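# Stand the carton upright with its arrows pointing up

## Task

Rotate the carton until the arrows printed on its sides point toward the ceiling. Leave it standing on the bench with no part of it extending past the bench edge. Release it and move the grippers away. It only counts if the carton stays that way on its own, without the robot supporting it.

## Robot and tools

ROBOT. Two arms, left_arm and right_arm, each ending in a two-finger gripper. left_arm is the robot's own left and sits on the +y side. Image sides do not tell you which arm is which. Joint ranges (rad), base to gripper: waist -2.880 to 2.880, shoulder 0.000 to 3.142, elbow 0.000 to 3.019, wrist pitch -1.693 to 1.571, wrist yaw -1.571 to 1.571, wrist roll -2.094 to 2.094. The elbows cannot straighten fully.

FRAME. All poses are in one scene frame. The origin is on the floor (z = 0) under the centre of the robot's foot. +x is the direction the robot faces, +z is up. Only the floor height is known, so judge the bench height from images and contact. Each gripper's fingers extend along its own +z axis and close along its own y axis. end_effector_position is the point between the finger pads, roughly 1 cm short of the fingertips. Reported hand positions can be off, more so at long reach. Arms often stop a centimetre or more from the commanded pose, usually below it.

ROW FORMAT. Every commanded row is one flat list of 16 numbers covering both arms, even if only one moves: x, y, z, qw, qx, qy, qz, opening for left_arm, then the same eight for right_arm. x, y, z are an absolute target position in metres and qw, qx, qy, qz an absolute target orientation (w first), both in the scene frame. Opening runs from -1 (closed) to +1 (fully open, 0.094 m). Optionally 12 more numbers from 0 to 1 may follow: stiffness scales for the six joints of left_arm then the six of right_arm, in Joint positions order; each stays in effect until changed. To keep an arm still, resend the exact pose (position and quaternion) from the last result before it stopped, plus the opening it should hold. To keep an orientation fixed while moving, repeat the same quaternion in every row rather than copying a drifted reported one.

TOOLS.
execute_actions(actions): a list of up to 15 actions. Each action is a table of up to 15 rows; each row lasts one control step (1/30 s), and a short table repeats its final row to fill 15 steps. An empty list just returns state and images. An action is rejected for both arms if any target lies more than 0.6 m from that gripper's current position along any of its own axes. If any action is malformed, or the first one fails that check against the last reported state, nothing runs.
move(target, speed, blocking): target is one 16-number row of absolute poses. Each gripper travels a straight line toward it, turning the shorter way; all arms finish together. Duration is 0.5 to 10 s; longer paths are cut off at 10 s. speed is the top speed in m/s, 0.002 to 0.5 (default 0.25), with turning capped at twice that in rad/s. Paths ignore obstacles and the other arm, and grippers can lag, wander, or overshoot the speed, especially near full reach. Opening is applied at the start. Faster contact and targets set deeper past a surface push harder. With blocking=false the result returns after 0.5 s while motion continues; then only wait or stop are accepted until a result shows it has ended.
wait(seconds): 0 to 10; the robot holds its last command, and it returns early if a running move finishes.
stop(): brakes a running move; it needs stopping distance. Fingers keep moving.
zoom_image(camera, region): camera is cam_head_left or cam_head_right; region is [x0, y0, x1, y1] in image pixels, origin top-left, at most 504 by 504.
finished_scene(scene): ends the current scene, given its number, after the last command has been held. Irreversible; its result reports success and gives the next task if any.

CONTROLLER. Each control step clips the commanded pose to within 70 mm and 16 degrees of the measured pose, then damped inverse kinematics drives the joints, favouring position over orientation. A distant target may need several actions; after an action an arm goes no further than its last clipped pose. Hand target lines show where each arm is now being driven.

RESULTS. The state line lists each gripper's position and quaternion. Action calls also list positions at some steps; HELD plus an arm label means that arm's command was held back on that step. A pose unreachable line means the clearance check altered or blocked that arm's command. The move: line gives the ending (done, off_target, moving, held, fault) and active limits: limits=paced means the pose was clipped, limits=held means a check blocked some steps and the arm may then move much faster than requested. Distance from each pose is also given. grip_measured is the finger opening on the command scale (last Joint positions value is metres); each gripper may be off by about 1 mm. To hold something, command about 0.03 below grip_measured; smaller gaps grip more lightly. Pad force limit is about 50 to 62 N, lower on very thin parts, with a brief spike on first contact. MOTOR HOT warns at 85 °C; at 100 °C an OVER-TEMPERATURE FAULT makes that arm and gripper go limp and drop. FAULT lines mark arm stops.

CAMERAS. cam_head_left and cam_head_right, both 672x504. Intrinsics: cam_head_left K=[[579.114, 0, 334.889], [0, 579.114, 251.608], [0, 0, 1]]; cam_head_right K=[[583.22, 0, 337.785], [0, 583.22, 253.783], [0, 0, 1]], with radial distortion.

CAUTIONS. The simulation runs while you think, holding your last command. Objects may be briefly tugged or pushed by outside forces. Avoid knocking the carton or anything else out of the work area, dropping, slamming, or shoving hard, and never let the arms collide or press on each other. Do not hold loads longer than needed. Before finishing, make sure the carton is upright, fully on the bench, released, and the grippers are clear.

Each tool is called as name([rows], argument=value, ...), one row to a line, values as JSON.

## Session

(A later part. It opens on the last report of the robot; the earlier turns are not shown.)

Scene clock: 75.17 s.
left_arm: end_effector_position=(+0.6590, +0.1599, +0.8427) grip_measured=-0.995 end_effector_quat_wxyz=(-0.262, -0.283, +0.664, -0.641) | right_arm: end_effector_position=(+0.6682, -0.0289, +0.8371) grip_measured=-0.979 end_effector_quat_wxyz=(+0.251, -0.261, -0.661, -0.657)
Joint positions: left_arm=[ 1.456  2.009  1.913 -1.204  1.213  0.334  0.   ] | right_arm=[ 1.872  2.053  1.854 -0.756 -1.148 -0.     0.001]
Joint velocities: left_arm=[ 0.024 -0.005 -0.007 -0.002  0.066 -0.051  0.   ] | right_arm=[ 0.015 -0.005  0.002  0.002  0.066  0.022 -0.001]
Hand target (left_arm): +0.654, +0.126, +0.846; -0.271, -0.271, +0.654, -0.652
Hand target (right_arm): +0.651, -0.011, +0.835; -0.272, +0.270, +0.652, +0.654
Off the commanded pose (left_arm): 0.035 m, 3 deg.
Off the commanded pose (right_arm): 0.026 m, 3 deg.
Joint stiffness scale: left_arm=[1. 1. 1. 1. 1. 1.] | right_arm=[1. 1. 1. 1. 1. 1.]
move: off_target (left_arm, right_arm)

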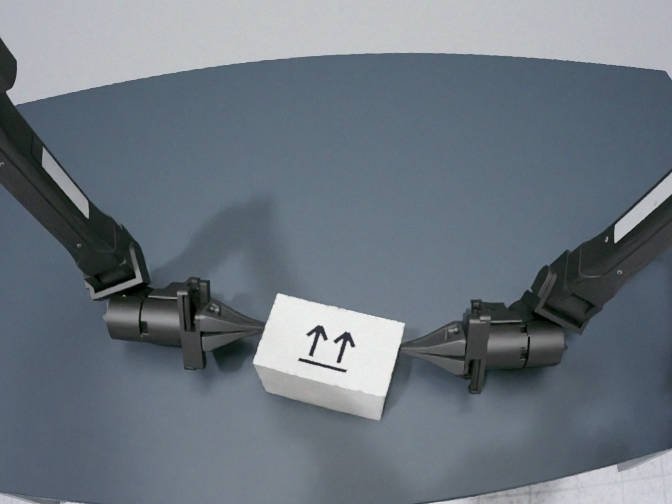

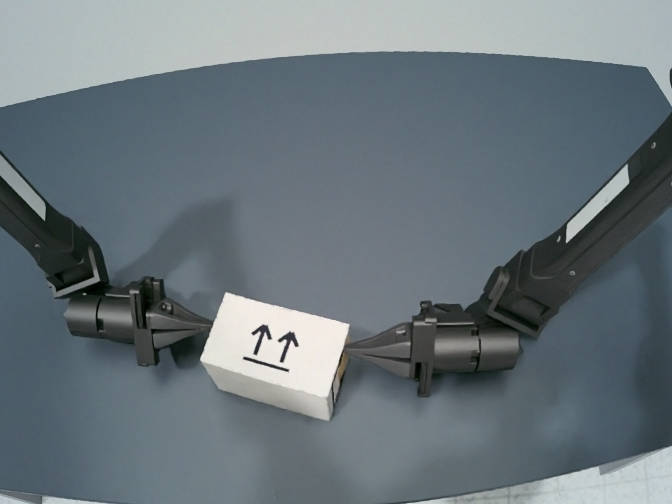

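execute_actions([
  [[0.665,0.115,0.86,-0.271,-0.271,0.653,-0.653,-1,0.65,0,0.85,-0.271,0.271,0.653,0.653,-1]],
  [[0.66,0.115,0.875,-0.228,-0.228,0.669,-0.669,-1,0.645,0,0.865,-0.228,0.228,0.669,0.669,-1]],
  [[0.65,0.115,0.89,-0.183,-0.183,0.683,-0.683,-1,0.635,0,0.88,-0.183,0.183,0.683,0.683,-1]],
  [[0.635,0.115,0.9,-0.123,-0.123,0.696,-0.696,-1,0.62,0,0.89,-0.123,0.123,0.696,0.696,-1]],
])

Scene clock: 79.90 s.
left_arm: end_effector_position=(+0.6370, +0.1531, +0.8824) grip_measured=-0.995 end_effector_quat_wxyz=(-0.115, -0.135, +0.717, -0.674) | right_arm: end_effector_position=(+0.6242, -0.0301, +0.8697) grip_measured=-0.980 end_effector_quat_wxyz=(+0.123, -0.138, -0.713, -0.676)
Joint positions: left_arm=[ 1.45   1.871  1.655 -1.004  1.202  0.694  0.   ] | right_arm=[ 1.87   1.942  1.576 -0.525 -1.115 -0.314  0.001]
Joint velocities: left_arm=[ 0.005  0.005  0.002 -0.002  0.051  0.037 -0.   ] | right_arm=[-0.005  0.005  0.002  0.017 -0.051 -0.081 -0.   ]
Hand target (left_arm): +0.635, +0.116, +0.900; -0.123, -0.123, +0.697, -0.696
Hand target (right_arm): +0.620, -0.000, +0.889; -0.123, +0.124, +0.696, +0.696
Off the commanded pose (left_arm): 0.042 m, 4 deg.
Off the commanded pose (right_arm): 0.037 m, 3 deg.
Joint stiffness scale: left_arm=[1. 1. 1. 1. 1. 1.] | right_arm=[1. 1. 1. 1. 1. 1.]
Step readings (end_effector_position; steps 1 to 15: 1st action; 16 to 30: 2nd action; 31 to 45: 3rd action; 46 to 60: 4th action):
0: left_arm (+0.6591, +0.1600, +0.8427) | right_arm (+0.6682, -0.0289, +0.8371)
1: left_arm (+0.6592, +0.1593, +0.8432) | right_arm (+0.6671, -0.0286, +0.8369)
2: left_arm (+0.6589, +0.1593, +0.8433) | right_arm (+0.6660, -0.0287, +0.8369)
4: left_arm (+0.6594, +0.1585, +0.8433) | right_arm (+0.6635, -0.0287, +0.8373)
8: left_arm (+0.6599, +0.1583, +0.8432) | right_arm (+0.6625, -0.0285, +0.8374)
15: left_arm (+0.6600, +0.1583, +0.8432) | right_arm (+0.6624, -0.0284, +0.8375)
16: left_arm (+0.6591, +0.1580, +0.8441) | right_arm (+0.6616, -0.0285, +0.8382)
17: left_arm (+0.6572, +0.1577, +0.8465) | right_arm (+0.6594, -0.0287, +0.8401)
19: left_arm (+0.6537, +0.1572, +0.8521) | right_arm (+0.6539, -0.0291, +0.8451)
23: left_arm (+0.6534, +0.1575, +0.8549) | right_arm (+0.6499, -0.0287, +0.8475)
30: left_arm (+0.6543, +0.1571, +0.8551) | right_arm (+0.6499, -0.0286, +0.8472)
31: left_arm (+0.6530, +0.1567, +0.8559) | right_arm (+0.6490, -0.0286, +0.8479)
32: left_arm (+0.6509, +0.1563, +0.8588) | right_arm (+0.6468, -0.0288, +0.8504)
34: left_arm (+0.6462, +0.1556, +0.8661) | right_arm (+0.6414, -0.0295, +0.8569)
38: left_arm (+0.6457, +0.1557, +0.8706) | right_arm (+0.6378, -0.0295, +0.8603)
45: left_arm (+0.6466, +0.1550, +0.8710) | right_arm (+0.6380, -0.0296, +0.8599)
46: left_arm (+0.6453, +0.1546, +0.8713) | right_arm (+0.6370, -0.0294, +0.8603)
47: left_arm (+0.6435, +0.1543, +0.8733) | right_arm (+0.6354, -0.0297, +0.8620)
49: left_arm (+0.6390, +0.1534, +0.8791) | right_arm (+0.6299, -0.0304, +0.8667)
53: left_arm (+0.6368, +0.1531, +0.8823) | right_arm (+0.6246, -0.0302, +0.8696)
60: end_effector_position above

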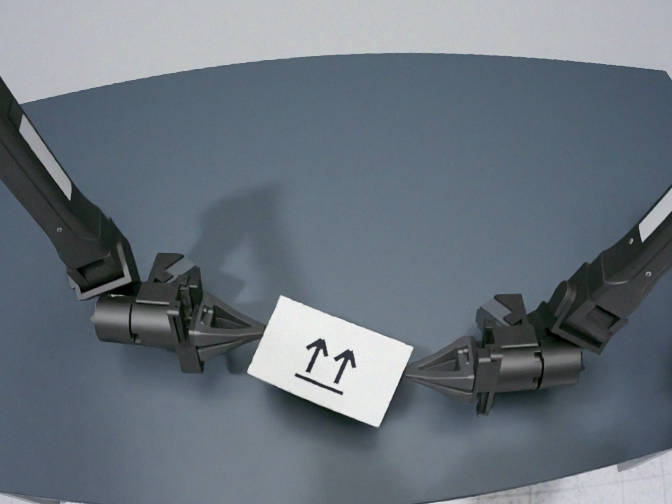

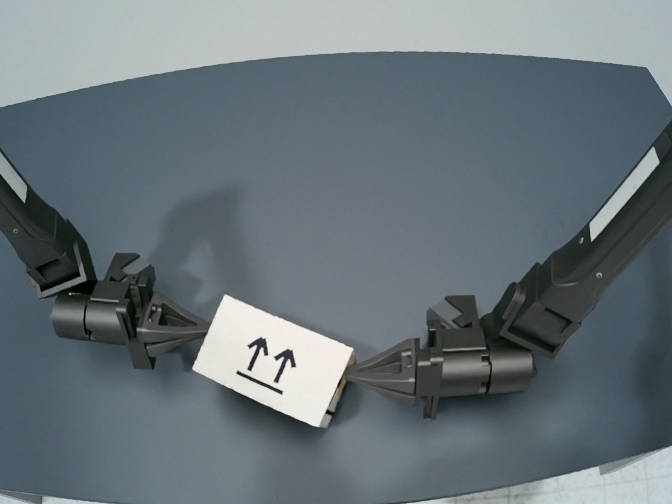

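execute_actions([
  [[0.615,0.115,0.905,-0.062,-0.062,0.704,-0.704,-1,0.625,0,0.9,-0.062,0.062,0.704,0.704,-1]],
  [[0.6,0.112,0.91,0,0,0.707,-0.707,-1,0.625,0,0.91,0,0,0.707,0.707,-1]],
  [[0.59,0.112,0.915,0.062,0.062,0.704,-0.704,-1,0.62,0,0.915,0.062,-0.062,0.704,0.704,-1]],
])

Scene clock: 83.13 s.
left_arm: end_effector_position=(+0.5935, +0.1407, +0.9012) grip_measured=-0.995 end_effector_quat_wxyz=(+0.064, +0.061, +0.724, -0.684) | right_arm: end_effector_position=(+0.6428, -0.0413, +0.8903) grip_measured=-0.980 end_effector_quat_wxyz=(-0.081, +0.062, -0.731, -0.674)
Joint positions: left_arm=[ 1.45   1.843  1.505 -0.912  1.2    1.253  0.   ] | right_arm=[ 1.872  1.861  1.503 -0.456 -1.111 -0.818  0.001]
Joint velocities: left_arm=[ 0.005  0.015  0.012 -0.032 -0.066  0.066  0.001] | right_arm=[-0.034 -0.005 -0.007  0.017  0.007 -0.081  0.001]
Hand target (left_arm): +0.590, +0.113, +0.915; +0.062, +0.062, +0.705, -0.704
Hand target (right_arm): +0.620, -0.002, +0.914; +0.062, -0.061, +0.705, +0.704
Off the commanded pose (left_arm): 0.032 m, 3 deg.
Off the commanded pose (right_arm): 0.053 m, 5 deg.
Joint stiffness scale: left_arm=[1. 1. 1. 1. 1. 1.] | right_arm=[1. 1. 1. 1. 1. 1.]
Step readings (end_effector_position; steps 1 to 15: 1st action; 16 to 30: 2nd action; 31 to 45: 3rd action):
0: left_arm (+0.6370, +0.1531, +0.8824) | right_arm (+0.6242, -0.0301, +0.8697)
1: left_arm (+0.6357, +0.1527, +0.8825) | right_arm (+0.6241, -0.0302, +0.8698)
2: left_arm (+0.6339, +0.1522, +0.8838) | right_arm (+0.6237, -0.0304, +0.8707)
4: left_arm (+0.6293, +0.1511, +0.8878) | right_arm (+0.6232, -0.0321, +0.8737)
8: left_arm (+0.6246, +0.1497, +0.8902) | right_arm (+0.6287, -0.0352, +0.8763)
15: left_arm (+0.6242, +0.1496, +0.8903) | right_arm (+0.6323, -0.0362, +0.8776)
16: left_arm (+0.6225, +0.1490, +0.8902) | right_arm (+0.6319, -0.0362, +0.8778)
17: left_arm (+0.6206, +0.1484, +0.8910) | right_arm (+0.6319, -0.0365, +0.8789)
19: left_arm (+0.6139, +0.1464, +0.8935) | right_arm (+0.6314, -0.0376, +0.8821)
23: left_arm (+0.6060, +0.1441, +0.8965) | right_arm (+0.6384, -0.0406, +0.8855)
30: left_arm (+0.6050, +0.1439, +0.8968) | right_arm (+0.6418, -0.0397, +0.8877)
31: left_arm (+0.6040, +0.1435, +0.8966) | right_arm (+0.6418, -0.0396, +0.8877)
32: left_arm (+0.6030, +0.1432, +0.8969) | right_arm (+0.6418, -0.0398, +0.8880)
34: left_arm (+0.5981, +0.1419, +0.8985) | right_arm (+0.6412, -0.0403, +0.8895)
38: left_arm (+0.5940, +0.1407, +0.9002) | right_arm (+0.6428, -0.0412, +0.8904)
45: end_effector_position above

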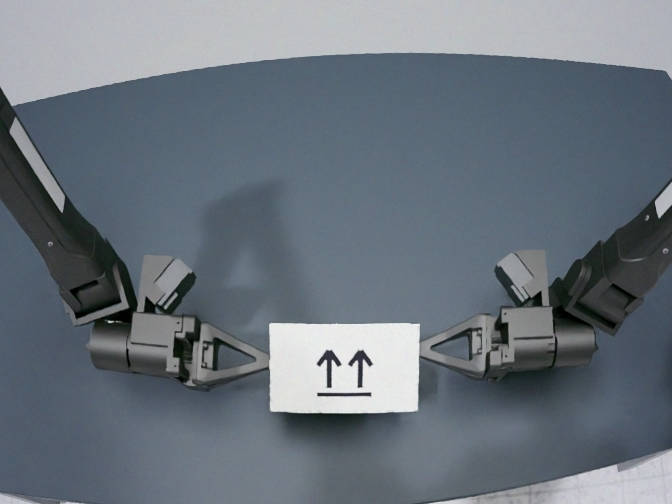

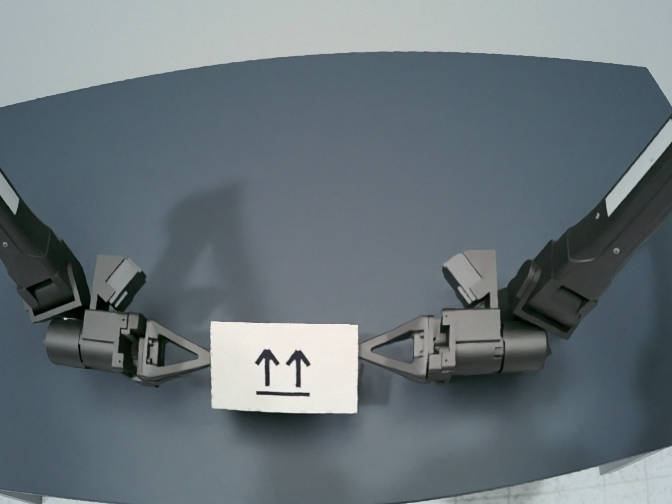

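execute_actions([
  [[0.61,0.112,0.91,0.062,0.062,0.704,-0.704,-1,0.63,0,0.905,0.062,-0.062,0.704,0.704,-1]],
  [[0.625,0.112,0.895,0.062,0.062,0.704,-0.704,-1,0.645,0,0.89,0.062,-0.062,0.704,0.704,-1]],
  [[0.625,0.112,0.88,0.062,0.062,0.704,-0.704,-1,0.645,0,0.875,0.062,-0.062,0.704,0.704,-1]],
  [[0.61,0.112,0.865,0.062,0.062,0.704,-0.704,-1,0.63,0,0.86,0.062,-0.062,0.704,0.704,-1]],
])

Scene clock: 89.83 s.
left_arm: end_effector_position=(+0.6224, +0.1100, +0.8724) grip_measured=-0.995 end_effector_quat_wxyz=(+0.070, +0.070, +0.704, -0.704) | right_arm: end_effector_position=(+0.6325, +0.0046, +0.8645) grip_measured=-0.980 end_effector_quat_wxyz=(-0.062, +0.060, -0.703, -0.706)
Joint positions: left_arm=[ 1.395  1.955  1.706 -1.018  1.202  1.27   0.   ] | right_arm=[ 1.915  2.014  1.681 -0.59  -1.127 -0.871  0.001]
Joint velocities: left_arm=[-0.005 -0.005  0.012  0.007 -0.022  0.007 -0.   ] | right_arm=[-0.015  0.005 -0.027  0.017 -0.037  0.037  0.   ]
Hand target (left_arm): +0.610, +0.112, +0.866; +0.062, +0.062, +0.704, -0.704
Hand target (right_arm): +0.630, +0.000, +0.860; +0.062, -0.062, +0.705, +0.704
Off the commanded pose (left_arm): 0.015 m, 1 deg.
Off the commanded pose (right_arm): 0.007 m, 0 deg.
Joint stiffness scale: left_arm=[1. 1. 1. 1. 1. 1.] | right_arm=[1. 1. 1. 1. 1. 1.]
Step readings (end_effector_position; steps 1 to 15: 1st action; 16 to 30: 2nd action; 31 to 45: 3rd action; 46 to 60: 4th action):
0: left_arm (+0.5934, +0.1407, +0.9015) | right_arm (+0.6428, -0.0413, +0.8902)
1: left_arm (+0.5950, +0.1412, +0.9013) | right_arm (+0.6432, -0.0414, +0.8901)
2: left_arm (+0.5972, +0.1419, +0.9005) | right_arm (+0.6432, -0.0413, +0.8899)
4: left_arm (+0.6040, +0.1440, +0.8983) | right_arm (+0.6439, -0.0401, +0.8895)
8: left_arm (+0.6120, +0.1465, +0.8955) | right_arm (+0.6438, -0.0387, +0.8897)
15: left_arm (+0.6118, +0.1465, +0.8960) | right_arm (+0.6434, -0.0386, +0.8897)
16: left_arm (+0.6134, +0.1471, +0.8952) | right_arm (+0.6453, -0.0388, +0.8887)
17: left_arm (+0.6161, +0.1475, +0.8928) | right_arm (+0.6476, -0.0382, +0.8854)
19: left_arm (+0.6249, +0.1492, +0.8875) | right_arm (+0.6543, -0.0366, +0.8785)
23: left_arm (+0.6363, +0.1450, +0.8881) | right_arm (+0.6558, -0.0269, +0.8808)
30: left_arm (+0.6420, +0.1228, +0.8984) | right_arm (+0.6508, +0.0007, +0.8931)
31: left_arm (+0.6427, +0.1219, +0.8980) | right_arm (+0.6509, +0.0017, +0.8926)
32: left_arm (+0.6442, +0.1219, +0.8955) | right_arm (+0.6521, +0.0024, +0.8900)
34: left_arm (+0.6458, +0.1214, +0.8896) | right_arm (+0.6544, +0.0030, +0.8837)
38: left_arm (+0.6415, +0.1193, +0.8860) | right_arm (+0.6521, +0.0034, +0.8806)
45: left_arm (+0.6379, +0.1179, +0.8852) | right_arm (+0.6511, +0.0037, +0.8807)
46: left_arm (+0.6382, +0.1178, +0.8846) | right_arm (+0.6512, +0.0037, +0.8802)
47: left_arm (+0.6390, +0.1175, +0.8827) | right_arm (+0.6519, +0.0039, +0.8783)
49: left_arm (+0.6379, +0.1163, +0.8783) | right_arm (+0.6499, +0.0039, +0.8730)
53: left_arm (+0.6290, +0.1125, +0.8742) | right_arm (+0.6388, +0.0037, +0.8662)
60: end_effector_position above

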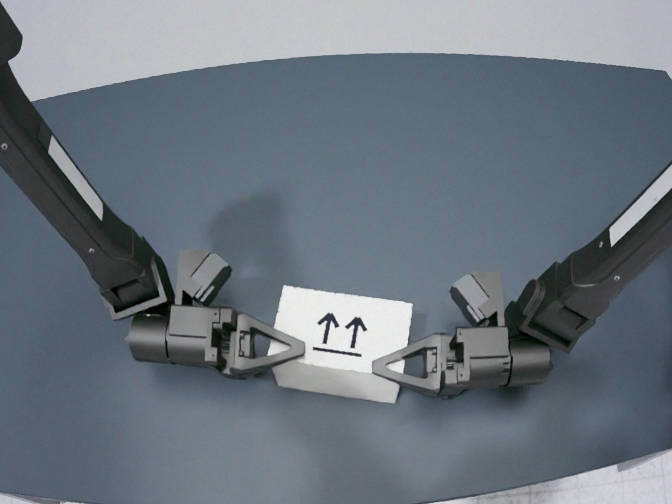

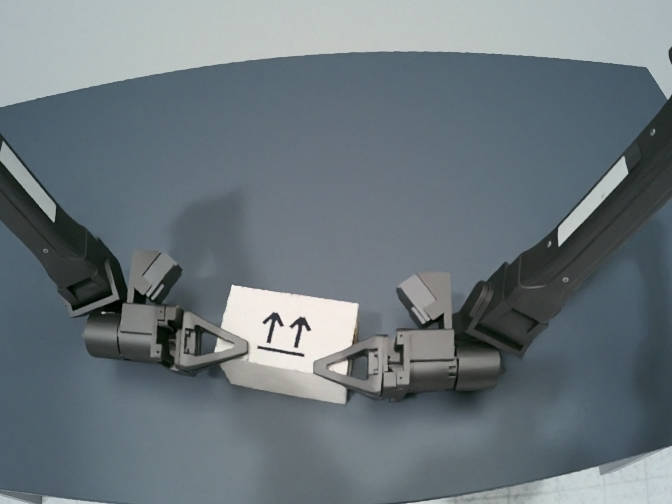

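move(target=[0.65,0.18,0.885,0.242,0.242,0.664,-0.664,-1,0.67,-0.075,0.875,0.242,-0.242,0.664,0.664,-1], speed=0.15)

move(target=[0.66,0.165,0.825,0.242,0.242,0.664,-0.664,-1,0.675,-0.065,0.82,0.242,-0.242,0.664,0.664,-1], speed=0.08)

Scene clock: 98.70 s.
left_arm: end_effector_position=(+0.6446, +0.1666, +0.8850) grip_measured=-0.995 end_effector_quat_wxyz=(+0.239, +0.239, +0.659, -0.672) | right_arm: end_effector_position=(+0.6656, -0.0683, +0.8775) grip_measured=-0.980 end_effector_quat_wxyz=(-0.238, +0.239, -0.665, -0.667)
Joint positions: left_arm=[ 1.467  1.955  1.829 -1.382  1.215  2.013  0.   ] | right_arm=[ 1.833  1.938  1.738 -0.879 -1.167 -1.558  0.001]
Joint velocities: left_arm=[-0.005  0.005  0.002 -0.012 -0.022  0.022 -0.   ] | right_arm=[-0.015 -0.005 -0.007 -0.007 -0.037 -0.037  0.001]
Hand target (left_arm): +0.650, +0.179, +0.886; +0.243, +0.242, +0.664, -0.665
Hand target (right_arm): +0.669, -0.075, +0.877; +0.242, -0.243, +0.665, +0.663
Off the commanded pose (left_arm): 0.014 m, 1 deg.
Off the commanded pose (right_arm): 0.008 m, 1 deg.
Joint stiffness scale: left_arm=[1. 1. 1. 1. 1. 1.] | right_arm=[1. 1. 1. 1. 1. 1.]
move: off_target (left_arm)

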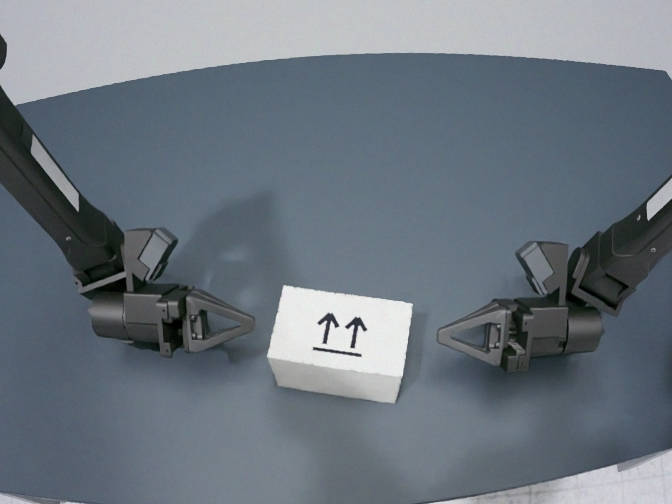

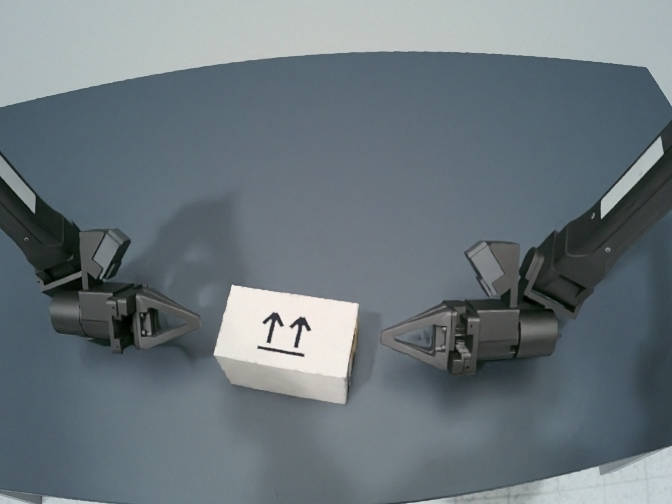

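Scene clock: 99.90 s.
left_arm: end_effector_position=(+0.6895, +0.1786, +0.8487) grip_measured=-0.995 end_effector_quat_wxyz=(+0.254, +0.257, +0.664, -0.655) | right_arm: end_effector_position=(+0.7055, -0.0659, +0.8454) grip_measured=-0.980 end_effector_quat_wxyz=(-0.255, +0.250, -0.659, -0.662)
Joint positions: left_arm=[ 1.467  2.043  2.069 -1.44   1.213  1.975  0.   ] | right_arm=[ 1.841  2.04   1.974 -0.989 -1.172 -1.574  0.001]
Joint velocities: left_arm=[-0.015 -0.005  0.012  0.002 -0.051 -0.007 -0.   ] | right_arm=[-0.015  0.005  0.002 -0.007 -0.007 -0.037  0.001]
Hand target (left_arm): +0.659, +0.166, +0.827; +0.242, +0.242, +0.665, -0.664
Hand target (right_arm): +0.675, -0.067, +0.823; +0.242, -0.242, +0.665, +0.664
Off the commanded pose (left_arm): 0.040 m, 2 deg.
Off the commanded pose (right_arm): 0.040 m, 2 deg.
Joint stiffness scale: left_arm=[1. 1. 1. 1. 1. 1.] | right_arm=[1. 1. 1. 1. 1. 1.]
move: off_target (left_arm, right_arm)

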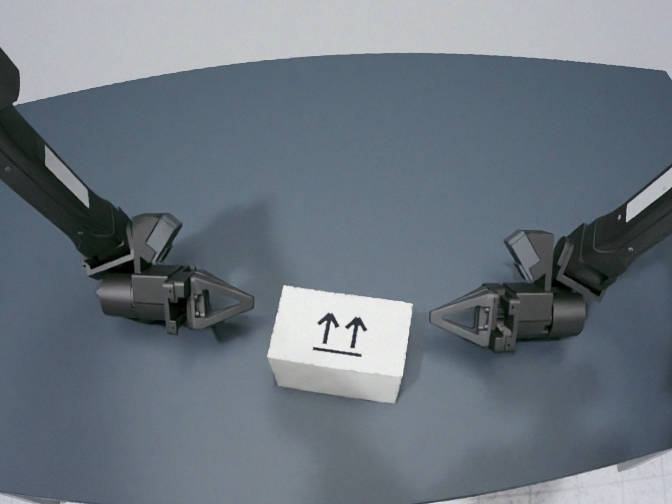

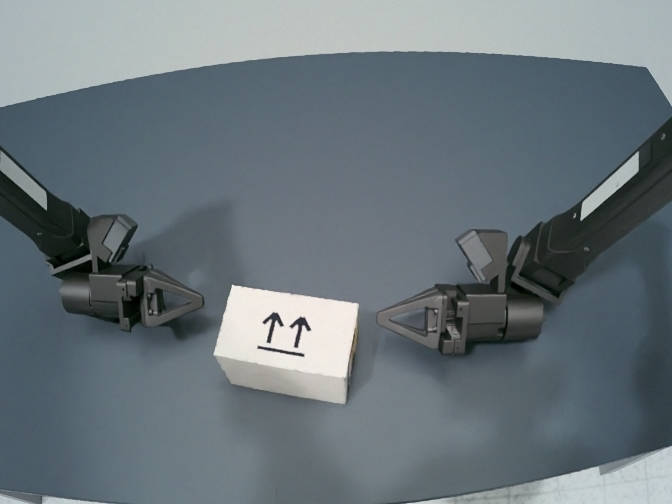

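move(target=[0.665,0.165,0.825,0.184,0.288,0.792,-0.505,-1,0.68,-0.06,0.82,0.184,-0.288,0.792,0.505,-1], speed=0.1)

Scene clock: 105.23 s.
left_arm: end_effector_position=(+0.6482, +0.1709, +0.8138) grip_measured=-0.995 end_effector_quat_wxyz=(+0.174, +0.285, +0.796, -0.505) | right_arm: end_effector_position=(+0.6790, -0.0628, +0.8135) grip_measured=-0.980 end_effector_quat_wxyz=(-0.184, +0.295, -0.789, -0.506)
Joint positions: left_arm=[ 1.444  1.816  1.553 -0.425  0.908  1.257  0.   ] | right_arm=[ 1.875  1.877  1.598 -0.296 -0.776 -1.135  0.001]
Joint velocities: left_arm=[-0.005 -0.034  0.012  0.022 -0.066  0.007 -0.   ] | right_arm=[-0.005 -0.015 -0.002  0.022 -0.007  0.037  0.001]
Hand target (left_arm): +0.663, +0.166, +0.824; +0.182, +0.288, +0.794, -0.503
Hand target (right_arm): +0.681, -0.059, +0.819; +0.184, -0.291, +0.790, +0.507
Off the commanded pose (left_arm): 0.021 m, 1 deg.
Off the commanded pose (right_arm): 0.007 m, 1 deg.
Joint stiffness scale: left_arm=[1. 1. 1. 1. 1. 1.] | right_arm=[1. 1. 1. 1. 1. 1.]
move: off_target (left_arm)

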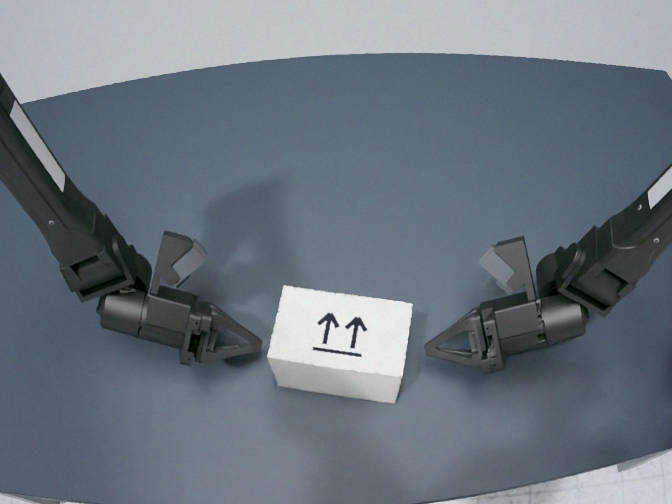

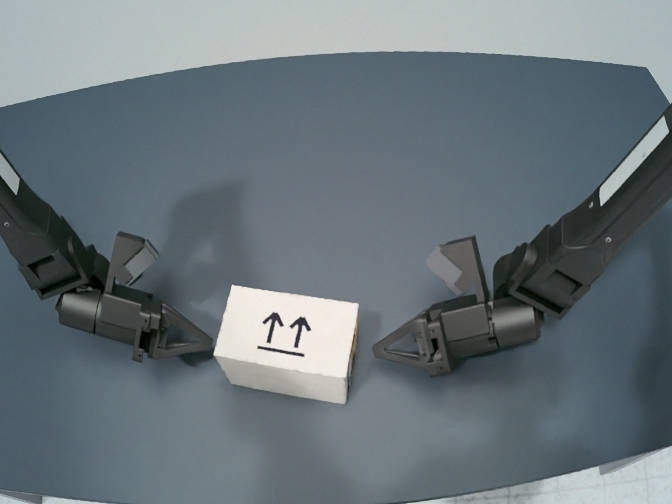

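move(target=[0.69,0.155,0.83,0.184,0.288,0.792,-0.505,-1,0.7,-0.055,0.825,0.184,-0.288,0.792,0.505,-1], speed=0.08)

move(target=[0.685,0.105,0.83,0.184,0.288,0.792,-0.505,-1,0.69,-0.005,0.825,0.184,-0.288,0.792,0.505,-1], speed=0.04)

Scene clock: 107.97 s.
left_arm: end_effector_position=(+0.6742, +0.1557, +0.8201) grip_measured=-0.995 end_effector_quat_wxyz=(+0.179, +0.286, +0.793, -0.507) | right_arm: end_effector_position=(+0.6938, -0.0559, +0.8229) grip_measured=-0.980 end_effector_quat_wxyz=(-0.185, +0.292, -0.791, -0.505)
Joint positions: left_arm=[ 1.407  1.806  1.585 -0.439  0.889  1.229  0.   ] | right_arm=[ 1.896  1.858  1.598 -0.295 -0.759 -1.108  0.001]
Joint velocities: left_arm=[-0.005 -0.005  0.007 -0.012 -0.11  -0.095  0.001] | right_arm=[-0.005  0.005  0.007  0.017 -0.066 -0.066 -0.   ]
Hand target (left_arm): +0.690, +0.155, +0.829; +0.184, +0.288, +0.792, -0.505
Hand target (right_arm): +0.700, -0.055, +0.825; +0.184, -0.288, +0.792, +0.505
Off the commanded pose (left_arm): 0.019 m, 1 deg.
Off the commanded pose (right_arm): 0.007 m, 1 deg.
Joint stiffness scale: left_arm=[1. 1. 1. 1. 1. 1.] | right_arm=[1. 1. 1. 1. 1. 1.]
move: off_target (left_arm)

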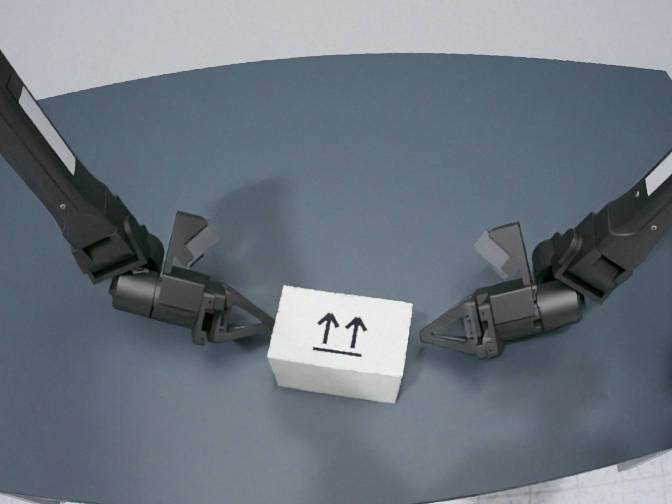

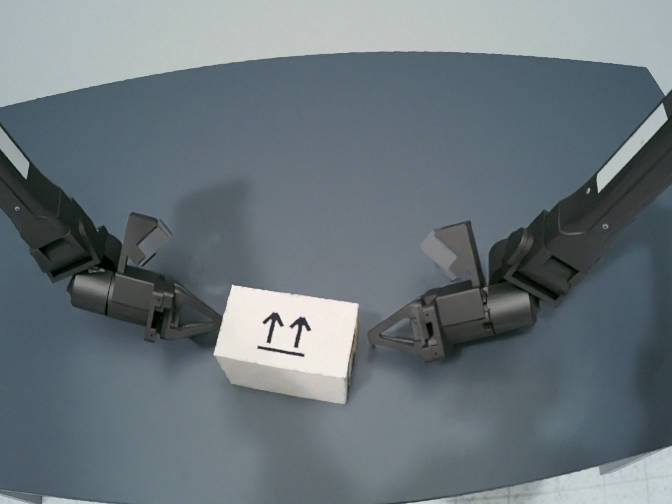

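Scene clock: 109.53 s.
left_arm: end_effector_position=(+0.6797, +0.1470, +0.8119) grip_measured=-0.995 end_effector_quat_wxyz=(+0.176, +0.289, +0.808, -0.482) | right_arm: end_effector_position=(+0.7021, -0.0429, +0.8178) grip_measured=-0.980 end_effector_quat_wxyz=(-0.186, +0.293, -0.803, -0.484)
Joint positions: left_arm=[ 1.385  1.805  1.57  -0.353  0.827  1.169  0.   ] | right_arm=[ 1.923  1.865  1.598 -0.232 -0.7   -1.064  0.001]
Joint velocities: left_arm=[-0.005 -0.005 -0.002  0.007 -0.022 -0.081  0.001] | right_arm=[-0.005 -0.015 -0.007  0.032 -0.037  0.007 -0.   ]
Hand target (left_arm): +0.685, +0.107, +0.830; +0.184, +0.289, +0.792, -0.505
Hand target (right_arm): +0.690, -0.006, +0.826; +0.184, -0.288, +0.792, +0.506
Off the commanded pose (left_arm): 0.046 m, 3 deg.
Off the commanded pose (right_arm): 0.040 m, 3 deg.
Joint stiffness scale: left_arm=[1. 1. 1. 1. 1. 1.] | right_arm=[1. 1. 1. 1. 1. 1.]
move: off_target (left_arm, right_arm)

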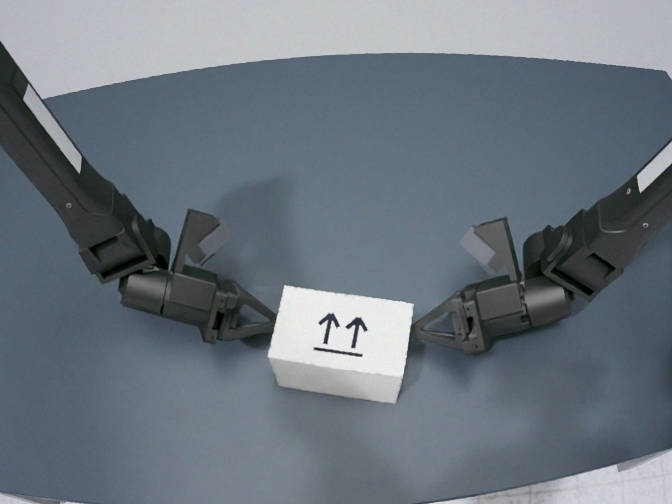

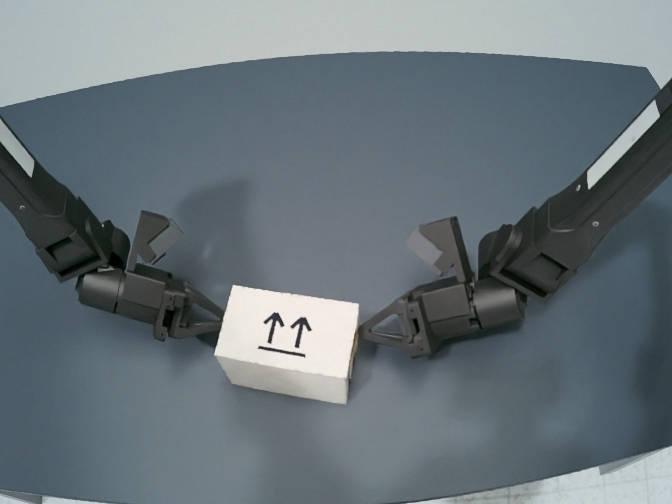

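Low, far pivot: good. Lift.

execute_actions([
  [[0.69,0.105,0.85,0.184,0.288,0.792,-0.505,-1,0.69,-0.005,0.845,0.184,-0.288,0.792,0.505,-1]],
  [[0.685,0.105,0.865,0.184,0.288,0.792,-0.505,-1,0.685,-0.005,0.862,0.184,-0.288,0.792,0.505,-1]],
  [[0.675,0.105,0.88,0.184,0.288,0.792,-0.505,-1,0.675,-0.005,0.878,0.184,-0.288,0.792,0.505,-1]],
  [[0.662,0.105,0.892,0.184,0.288,0.792,-0.505,-1,0.662,-0.005,0.89,0.184,-0.288,0.792,0.505,-1]],
])

Scene clock: 114.20 s.
left_arm: end_effector_position=(+0.6640, +0.1439, +0.8699) grip_measured=-0.995 end_effector_quat_wxyz=(+0.179, +0.293, +0.810, -0.475) | right_arm: end_effector_position=(+0.6576, -0.0394, +0.8651) grip_measured=-0.980 end_effector_quat_wxyz=(-0.172, +0.292, -0.809, -0.480)
Joint positions: left_arm=[ 1.368  1.656  1.344 -0.25   0.805  1.153  0.   ] | right_arm=[ 1.941  1.754  1.352 -0.102 -0.66  -1.042  0.001]
Joint velocities: left_arm=[-0.024  0.005  0.012 -0.002 -0.022  0.022 -0.001] | right_arm=[ 0.005  0.005 -0.007  0.002 -0.051  0.037  0.   ]
Hand target (left_arm): +0.662, +0.106, +0.892; +0.184, +0.289, +0.792, -0.505
Hand target (right_arm): +0.661, -0.006, +0.890; +0.184, -0.287, +0.792, +0.506
Off the commanded pose (left_arm): 0.045 m, 4 deg.
Off the commanded pose (right_arm): 0.043 m, 4 deg.
Joint stiffness scale: left_arm=[1. 1. 1. 1. 1. 1.] | right_arm=[1. 1. 1. 1. 1. 1.]
Step readings (end_effector_position; steps 1 to 15: 1st action; 16 to 30: 2nd action; 31 to 45: 3rd action; 46 to 60: 4th action):
0: left_arm (+0.6797, +0.1470, +0.8119) | right_arm (+0.7021, -0.0429, +0.8178)
1: left_arm (+0.6793, +0.1469, +0.8126) | right_arm (+0.7008, -0.0427, +0.8179)
2: left_arm (+0.6778, +0.1466, +0.8145) | right_arm (+0.6998, -0.0425, +0.8190)
4: left_arm (+0.6755, +0.1467, +0.8199) | right_arm (+0.6970, -0.0426, +0.8226)
8: left_arm (+0.6782, +0.1468, +0.8250) | right_arm (+0.6951, -0.0420, +0.8248)
15: left_arm (+0.6814, +0.1462, +0.8264) | right_arm (+0.6954, -0.0422, +0.8245)
16: left_arm (+0.6809, +0.1462, +0.8271) | right_arm (+0.6945, -0.0420, +0.8254)
17: left_arm (+0.6793, +0.1457, +0.8296) | right_arm (+0.6928, -0.0423, +0.8279)
19: left_arm (+0.6759, +0.1457, +0.8357) | right_arm (+0.6864, -0.0421, +0.8347)
23: left_arm (+0.6771, +0.1466, +0.8407) | right_arm (+0.6815, -0.0402, +0.8399)
30: left_arm (+0.6808, +0.1468, +0.8422) | right_arm (+0.6824, -0.0391, +0.8403)
31: left_arm (+0.6802, +0.1468, +0.8429) | right_arm (+0.6817, -0.0395, +0.8410)
32: left_arm (+0.6785, +0.1465, +0.8454) | right_arm (+0.6801, -0.0395, +0.8436)
34: left_arm (+0.6735, +0.1459, +0.8520) | right_arm (+0.6737, -0.0398, +0.8500)
38: left_arm (+0.6715, +0.1457, +0.8569) | right_arm (+0.6688, -0.0390, +0.8543)
45: left_arm (+0.6746, +0.1448, +0.8581) | right_arm (+0.6704, -0.0393, +0.8542)
46: left_arm (+0.6740, +0.1448, +0.8588) | right_arm (+0.6698, -0.0394, +0.8547)
47: left_arm (+0.6723, +0.1447, +0.8607) | right_arm (+0.6684, -0.0395, +0.8567)
49: left_arm (+0.6668, +0.1440, +0.8662) | right_arm (+0.6629, -0.0397, +0.8618)
53: left_arm (+0.6634, +0.1437, +0.8701) | right_arm (+0.6572, -0.0395, +0.8651)
60: end_effector_position above

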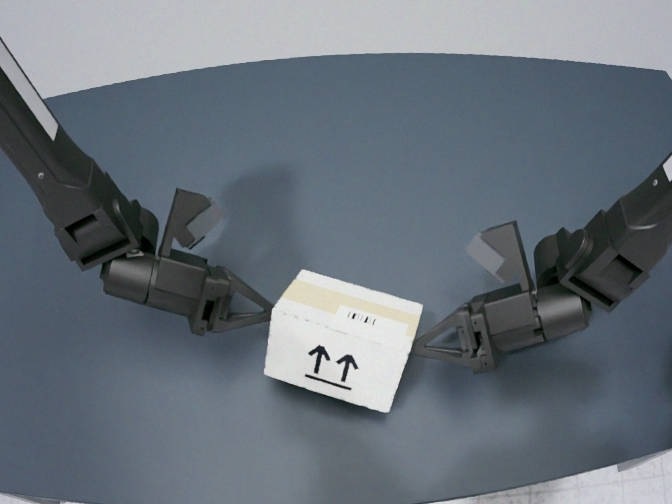

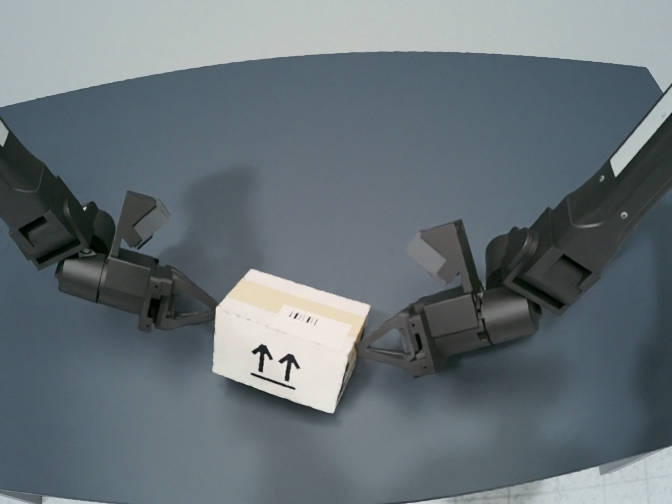

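Working (~50°). Continue pulling back.

execute_actions([
  [[0.645,0.105,0.893,0.184,0.288,0.792,-0.505,-1,0.655,-0.005,0.895,0.184,-0.288,0.792,0.505,-1]],
  [[0.628,0.105,0.893,0.184,0.288,0.792,-0.505,-1,0.643,-0.005,0.895,0.184,-0.288,0.792,0.505,-1]],
  [[0.612,0.105,0.89,0.184,0.288,0.792,-0.505,-1,0.63,-0.005,0.892,0.184,-0.288,0.792,0.505,-1]],
])

Scene clock: 117.87 s.
left_arm: end_effector_position=(+0.6437, +0.1376, +0.8780) grip_measured=-0.995 end_effector_quat_wxyz=(+0.197, +0.299, +0.807, -0.469) | right_arm: end_effector_position=(+0.6397, -0.0440, +0.8693) grip_measured=-0.980 end_effector_quat_wxyz=(-0.177, +0.293, -0.813, -0.471)
Joint positions: left_arm=[ 1.369  1.646  1.259 -0.142  0.818  1.161  0.   ] | right_arm=[ 1.93   1.742  1.284 -0.026 -0.658 -1.042  0.001]
Joint velocities: left_arm=[ 0.005 -0.015 -0.002  0.007 -0.037  0.066 -0.   ] | right_arm=[ 0.005  0.015 -0.022 -0.002 -0.037 -0.007 -0.   ]
Hand target (left_arm): +0.613, +0.106, +0.891; +0.184, +0.289, +0.792, -0.505
Hand target (right_arm): +0.630, -0.006, +0.892; +0.184, -0.288, +0.793, +0.505
Off the commanded pose (left_arm): 0.047 m, 5 deg.
Off the commanded pose (right_arm): 0.046 m, 5 deg.
Joint stiffness scale: left_arm=[1. 1. 1. 1. 1. 1.] | right_arm=[1. 1. 1. 1. 1. 1.]
Step readings (end_effector_position; steps 1 to 15: 1st action; 16 to 30: 2nd action; 31 to 45: 3rd action):
0: left_arm (+0.6640, +0.1439, +0.8699) | right_arm (+0.6576, -0.0394, +0.8651)
1: left_arm (+0.6634, +0.1436, +0.8698) | right_arm (+0.6572, -0.0393, +0.8653)
2: left_arm (+0.6629, +0.1436, +0.8703) | right_arm (+0.6571, -0.0395, +0.8659)
4: left_arm (+0.6594, +0.1427, +0.8717) | right_arm (+0.6545, -0.0398, +0.8677)
8: left_arm (+0.6572, +0.1420, +0.8722) | right_arm (+0.6524, -0.0402, +0.8691)
15: left_arm (+0.6578, +0.1423, +0.8723) | right_arm (+0.6526, -0.0403, +0.8690)
16: left_arm (+0.6579, +0.1420, +0.8727) | right_arm (+0.6524, -0.0402, +0.8691)
17: left_arm (+0.6573, +0.1417, +0.8732) | right_arm (+0.6523, -0.0402, +0.8694)
19: left_arm (+0.6545, +0.1411, +0.8745) | right_arm (+0.6497, -0.0402, +0.8700)
23: left_arm (+0.6513, +0.1401, +0.8754) | right_arm (+0.6441, -0.0410, +0.8704)
30: left_arm (+0.6512, +0.1401, +0.8754) | right_arm (+0.6435, -0.0409, +0.8705)
31: left_arm (+0.6513, +0.1398, +0.8757) | right_arm (+0.6435, -0.0408, +0.8707)
32: left_arm (+0.6514, +0.1398, +0.8760) | right_arm (+0.6437, -0.0409, +0.8707)
34: left_arm (+0.6493, +0.1393, +0.8765) | right_arm (+0.6424, -0.0417, +0.8703)
38: left_arm (+0.6444, +0.1379, +0.8778) | right_arm (+0.6394, -0.0435, +0.8697)
45: end_effector_position above

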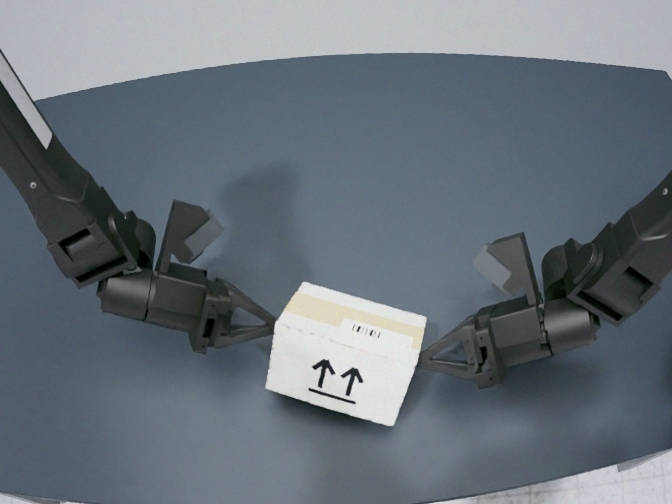

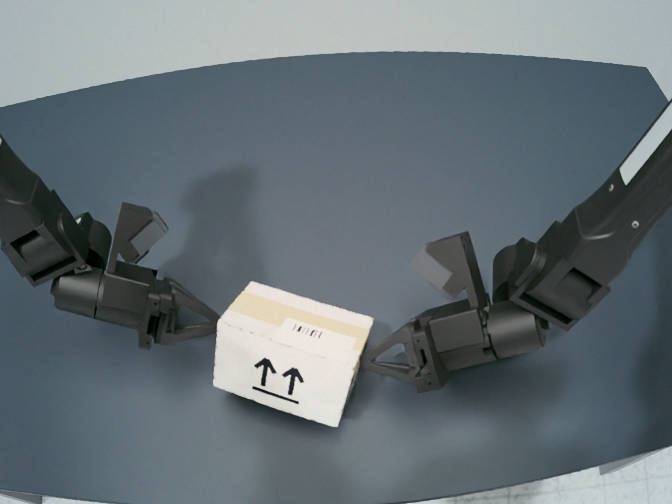

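execute_actions([
  [[0.6,0.105,0.878,0.184,0.288,0.792,-0.505,-1,0.617,-0.005,0.882,0.184,-0.288,0.792,0.505,-1]],
  [[0.585,0.105,0.866,0.184,0.288,0.792,-0.505,-1,0.603,-0.005,0.87,0.184,-0.288,0.792,0.505,-1]],
  [[0.57,0.105,0.858,0.184,0.288,0.792,-0.505,-1,0.59,-0.005,0.862,0.184,-0.288,0.792,0.505,-1]],
])

Scene clock: 121.13 s.
left_arm: end_effector_position=(+0.6170, +0.1457, +0.8566) grip_measured=-0.995 end_effector_quat_wxyz=(+0.209, +0.307, +0.805, -0.463) | right_arm: end_effector_position=(+0.5923, -0.0305, +0.8486) grip_measured=-0.980 end_effector_quat_wxyz=(-0.171, +0.283, -0.807, -0.489)
Joint positions: left_arm=[ 1.406  1.707  1.259 -0.079  0.853  1.198  0.   ] | right_arm=[ 1.909  1.84   1.284  0.033 -0.705 -1.048  0.001]
Joint velocities: left_arm=[ 0.005  0.015  0.002  0.012  0.022  0.022 -0.   ] | right_arm=[ 0.005 -0.005  0.002  0.002  0.022 -0.125  0.001]
Hand target (left_arm): +0.571, +0.107, +0.862; +0.184, +0.289, +0.792, -0.506
Hand target (right_arm): +0.590, -0.005, +0.862; +0.184, -0.287, +0.793, +0.505
Off the commanded pose (left_arm): 0.062 m, 6 deg.
Off the commanded pose (right_arm): 0.029 m, 3 deg.
Joint stiffness scale: left_arm=[1. 1. 1. 1. 1. 1.] | right_arm=[1. 1. 1. 1. 1. 1.]
Step readings (end_effector_position; steps 1 to 15: 1st action; 16 to 30: 2nd action; 31 to 45: 3rd action):
0: left_arm (+0.6437, +0.1376, +0.8780) | right_arm (+0.6398, -0.0440, +0.8693)
1: left_arm (+0.6444, +0.1379, +0.8782) | right_arm (+0.6397, -0.0438, +0.8693)
2: left_arm (+0.6451, +0.1384, +0.8782) | right_arm (+0.6401, -0.0436, +0.8689)
4: left_arm (+0.6459, +0.1388, +0.8778) | right_arm (+0.6378, -0.0423, +0.8673)
8: left_arm (+0.6462, +0.1398, +0.8773) | right_arm (+0.6292, -0.0387, +0.8642)
15: left_arm (+0.6464, +0.1398, +0.8772) | right_arm (+0.6230, -0.0366, +0.8621)
16: left_arm (+0.6465, +0.1400, +0.8770) | right_arm (+0.6225, -0.0366, +0.8618)
17: left_arm (+0.6465, +0.1403, +0.8762) | right_arm (+0.6225, -0.0366, +0.8613)
19: left_arm (+0.6426, +0.1403, +0.8732) | right_arm (+0.6189, -0.0365, +0.8587)
23: left_arm (+0.6310, +0.1398, +0.8670) | right_arm (+0.6070, -0.0366, +0.8529)
30: left_arm (+0.6268, +0.1415, +0.8645) | right_arm (+0.6028, -0.0355, +0.8521)
31: left_arm (+0.6269, +0.1415, +0.8642) | right_arm (+0.6029, -0.0351, +0.8521)
32: left_arm (+0.6269, +0.1415, +0.8635) | right_arm (+0.6030, -0.0350, +0.8519)
34: left_arm (+0.6256, +0.1432, +0.8617) | right_arm (+0.6012, -0.0335, +0.8513)
38: left_arm (+0.6201, +0.1449, +0.8583) | right_arm (+0.5952, -0.0312, +0.8496)
45: end_effector_position above

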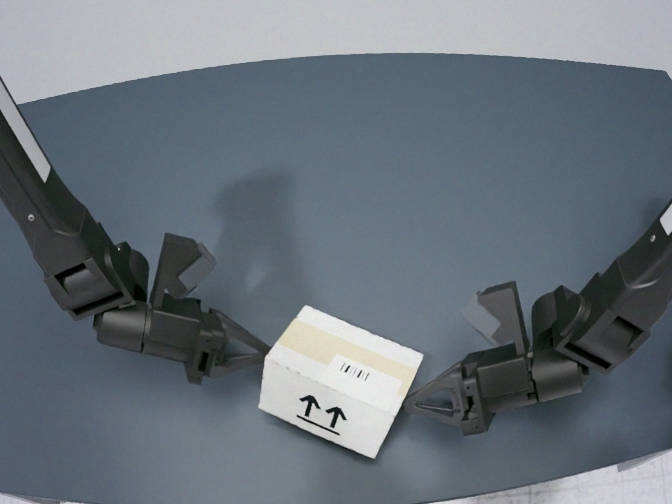

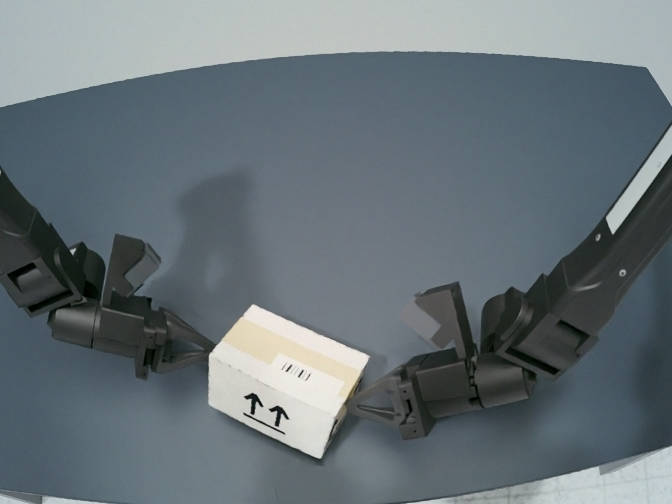

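execute_actions([
  [[0.585,0.12,0.855,0.184,0.288,0.792,-0.505,-1,0.592,-0.015,0.852,0.184,-0.288,0.792,0.505,-1]],
  [[0.59,0.135,0.85,0.184,0.288,0.792,-0.505,-1,0.592,-0.028,0.848,0.184,-0.288,0.792,0.505,-1]],
  [[0.6,0.155,0.85,0.184,0.288,0.792,-0.505,-1,0.592,-0.047,0.848,0.184,-0.288,0.792,0.505,-1]],
])

move(target=[0.6,0.27,0.9,0.184,0.288,0.792,-0.505,-1,0.58,-0.17,0.9,0.184,-0.288,0.792,0.505,-1])

Scene clock: 127.07 s.
left_arm: end_effector_position=(+0.6180, +0.1517, +0.8591) grip_measured=-0.995 end_effector_quat_wxyz=(+0.197, +0.294, +0.790, -0.501) | right_arm: end_effector_position=(+0.5876, -0.0410, +0.8489) grip_measured=-0.980 end_effector_quat_wxyz=(-0.181, +0.283, -0.793, -0.508)
Joint positions: left_arm=[ 1.424  1.721  1.327 -0.249  0.916  1.257  0.   ] | right_arm=[ 1.88   1.846  1.299 -0.017 -0.777 -1.099  0.001]
Joint velocities: left_arm=[ 0.005 -0.005 -0.012 -0.027  0.007 -0.022  0.001] | right_arm=[ 0.005  0.005 -0.002  0.022 -0.066  0.037  0.   ]
Hand target (left_arm): +0.600, +0.155, +0.851; +0.184, +0.288, +0.792, -0.505
Hand target (right_arm): +0.592, -0.047, +0.848; +0.184, -0.288, +0.792, +0.505
Off the commanded pose (left_arm): 0.020 m, 2 deg.
Off the commanded pose (right_arm): 0.007 m, 1 deg.
Joint stiffness scale: left_arm=[1. 1. 1. 1. 1. 1.] | right_arm=[1. 1. 1. 1. 1. 1.]
Step readings (end_effector_position; steps 1 to 15: 1st action; 16 to 30: 2nd action; 31 to 45: 3rd action):
0: left_arm (+0.6170, +0.1457, +0.8566) | right_arm (+0.5923, -0.0305, +0.8486)
1: left_arm (+0.6181, +0.1463, +0.8567) | right_arm (+0.5921, -0.0310, +0.8486)
2: left_arm (+0.6184, +0.1463, +0.8569) | right_arm (+0.5928, -0.0315, +0.8487)
4: left_arm (+0.6197, +0.1463, +0.8567) | right_arm (+0.5932, -0.0312, +0.8486)
8: left_arm (+0.6202, +0.1464, +0.8567) | right_arm (+0.5922, -0.0306, +0.8483)
15: left_arm (+0.6198, +0.1462, +0.8567) | right_arm (+0.5914, -0.0303, +0.8482)
16: left_arm (+0.6206, +0.1468, +0.8572) | right_arm (+0.5914, -0.0309, +0.8483)
17: left_arm (+0.6212, +0.1467, +0.8578) | right_arm (+0.5916, -0.0314, +0.8490)
19: left_arm (+0.6209, +0.1462, +0.8575) | right_arm (+0.5930, -0.0316, +0.8492)
23: left_arm (+0.6190, +0.1461, +0.8570) | right_arm (+0.5926, -0.0325, +0.8487)
30: left_arm (+0.6179, +0.1460, +0.8568) | right_arm (+0.5925, -0.0330, +0.8485)
31: left_arm (+0.6187, +0.1468, +0.8576) | right_arm (+0.5919, -0.0337, +0.8491)
32: left_arm (+0.6188, +0.1475, +0.8587) | right_arm (+0.5916, -0.0346, +0.8505)
34: left_arm (+0.6191, +0.1498, +0.8590) | right_arm (+0.5896, -0.0375, +0.8503)
38: left_arm (+0.6185, +0.1519, +0.8588) | right_arm (+0.5876, -0.0411, +0.8488)
45: end_effector_position above

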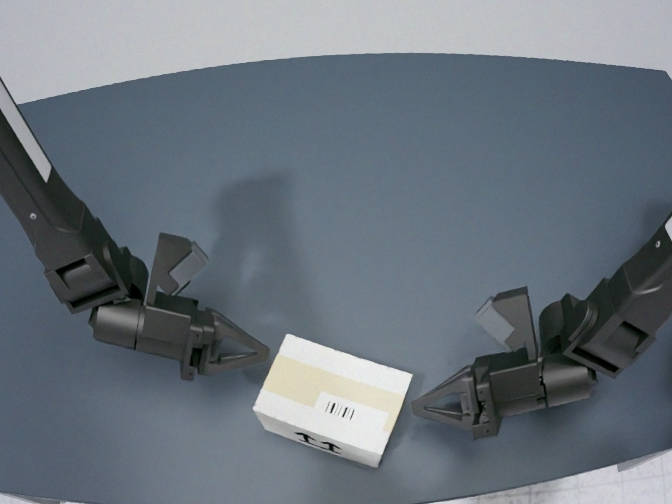

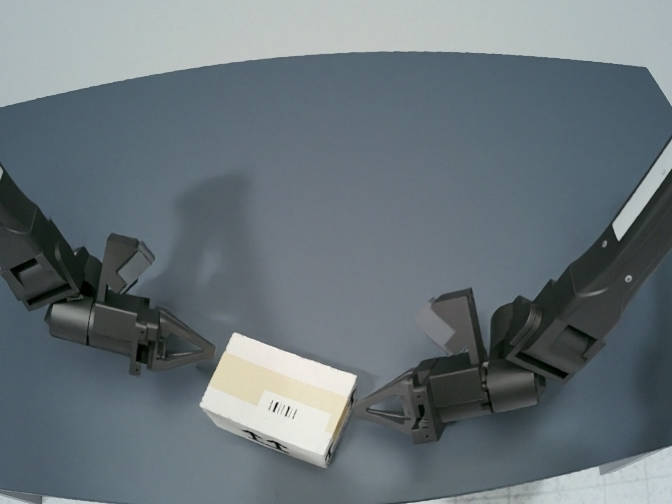

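Scene clock: 128.20 s.
left_arm: end_effector_position=(+0.5931, +0.2693, +0.8981) grip_measured=-0.995 end_effector_quat_wxyz=(+0.178, +0.282, +0.795, -0.506) | right_arm: end_effector_position=(+0.5937, -0.1794, +0.8958) grip_measured=-0.980 end_effector_quat_wxyz=(-0.192, +0.293, -0.797, -0.491)
Joint positions: left_arm=[ 1.64   1.617  1.304 -0.58   1.057  1.505  0.   ] | right_arm=[ 1.668  1.619  1.175 -0.214 -0.934 -1.281  0.001]
Joint velocities: left_arm=[-0.015 -0.015 -0.017 -0.012  0.007 -0.022 -0.001] | right_arm=[-0.015 -0.005  0.017  0.002 -0.037 -0.007  0.   ]
Hand target (left_arm): +0.600, +0.268, +0.902; +0.185, +0.287, +0.792, -0.506
Hand target (right_arm): +0.578, -0.170, +0.901; +0.183, -0.290, +0.792, +0.504
Off the commanded pose (left_arm): 0.007 m, 1 deg.
Off the commanded pose (right_arm): 0.017 m, 2 deg.
Joint stiffness scale: left_arm=[1. 1. 1. 1. 1. 1.] | right_arm=[1. 1. 1. 1. 1. 1.]
move: off_target (right_arm)

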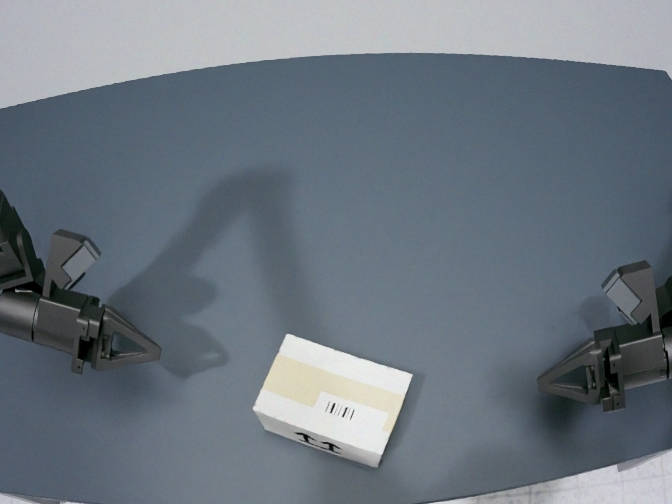

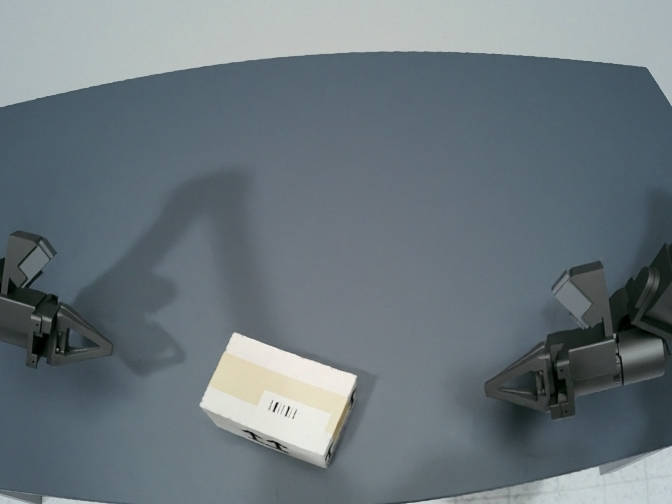

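Upright, fully on the bench.

finished_scene(scene=1)

The scene is finished: the task was done.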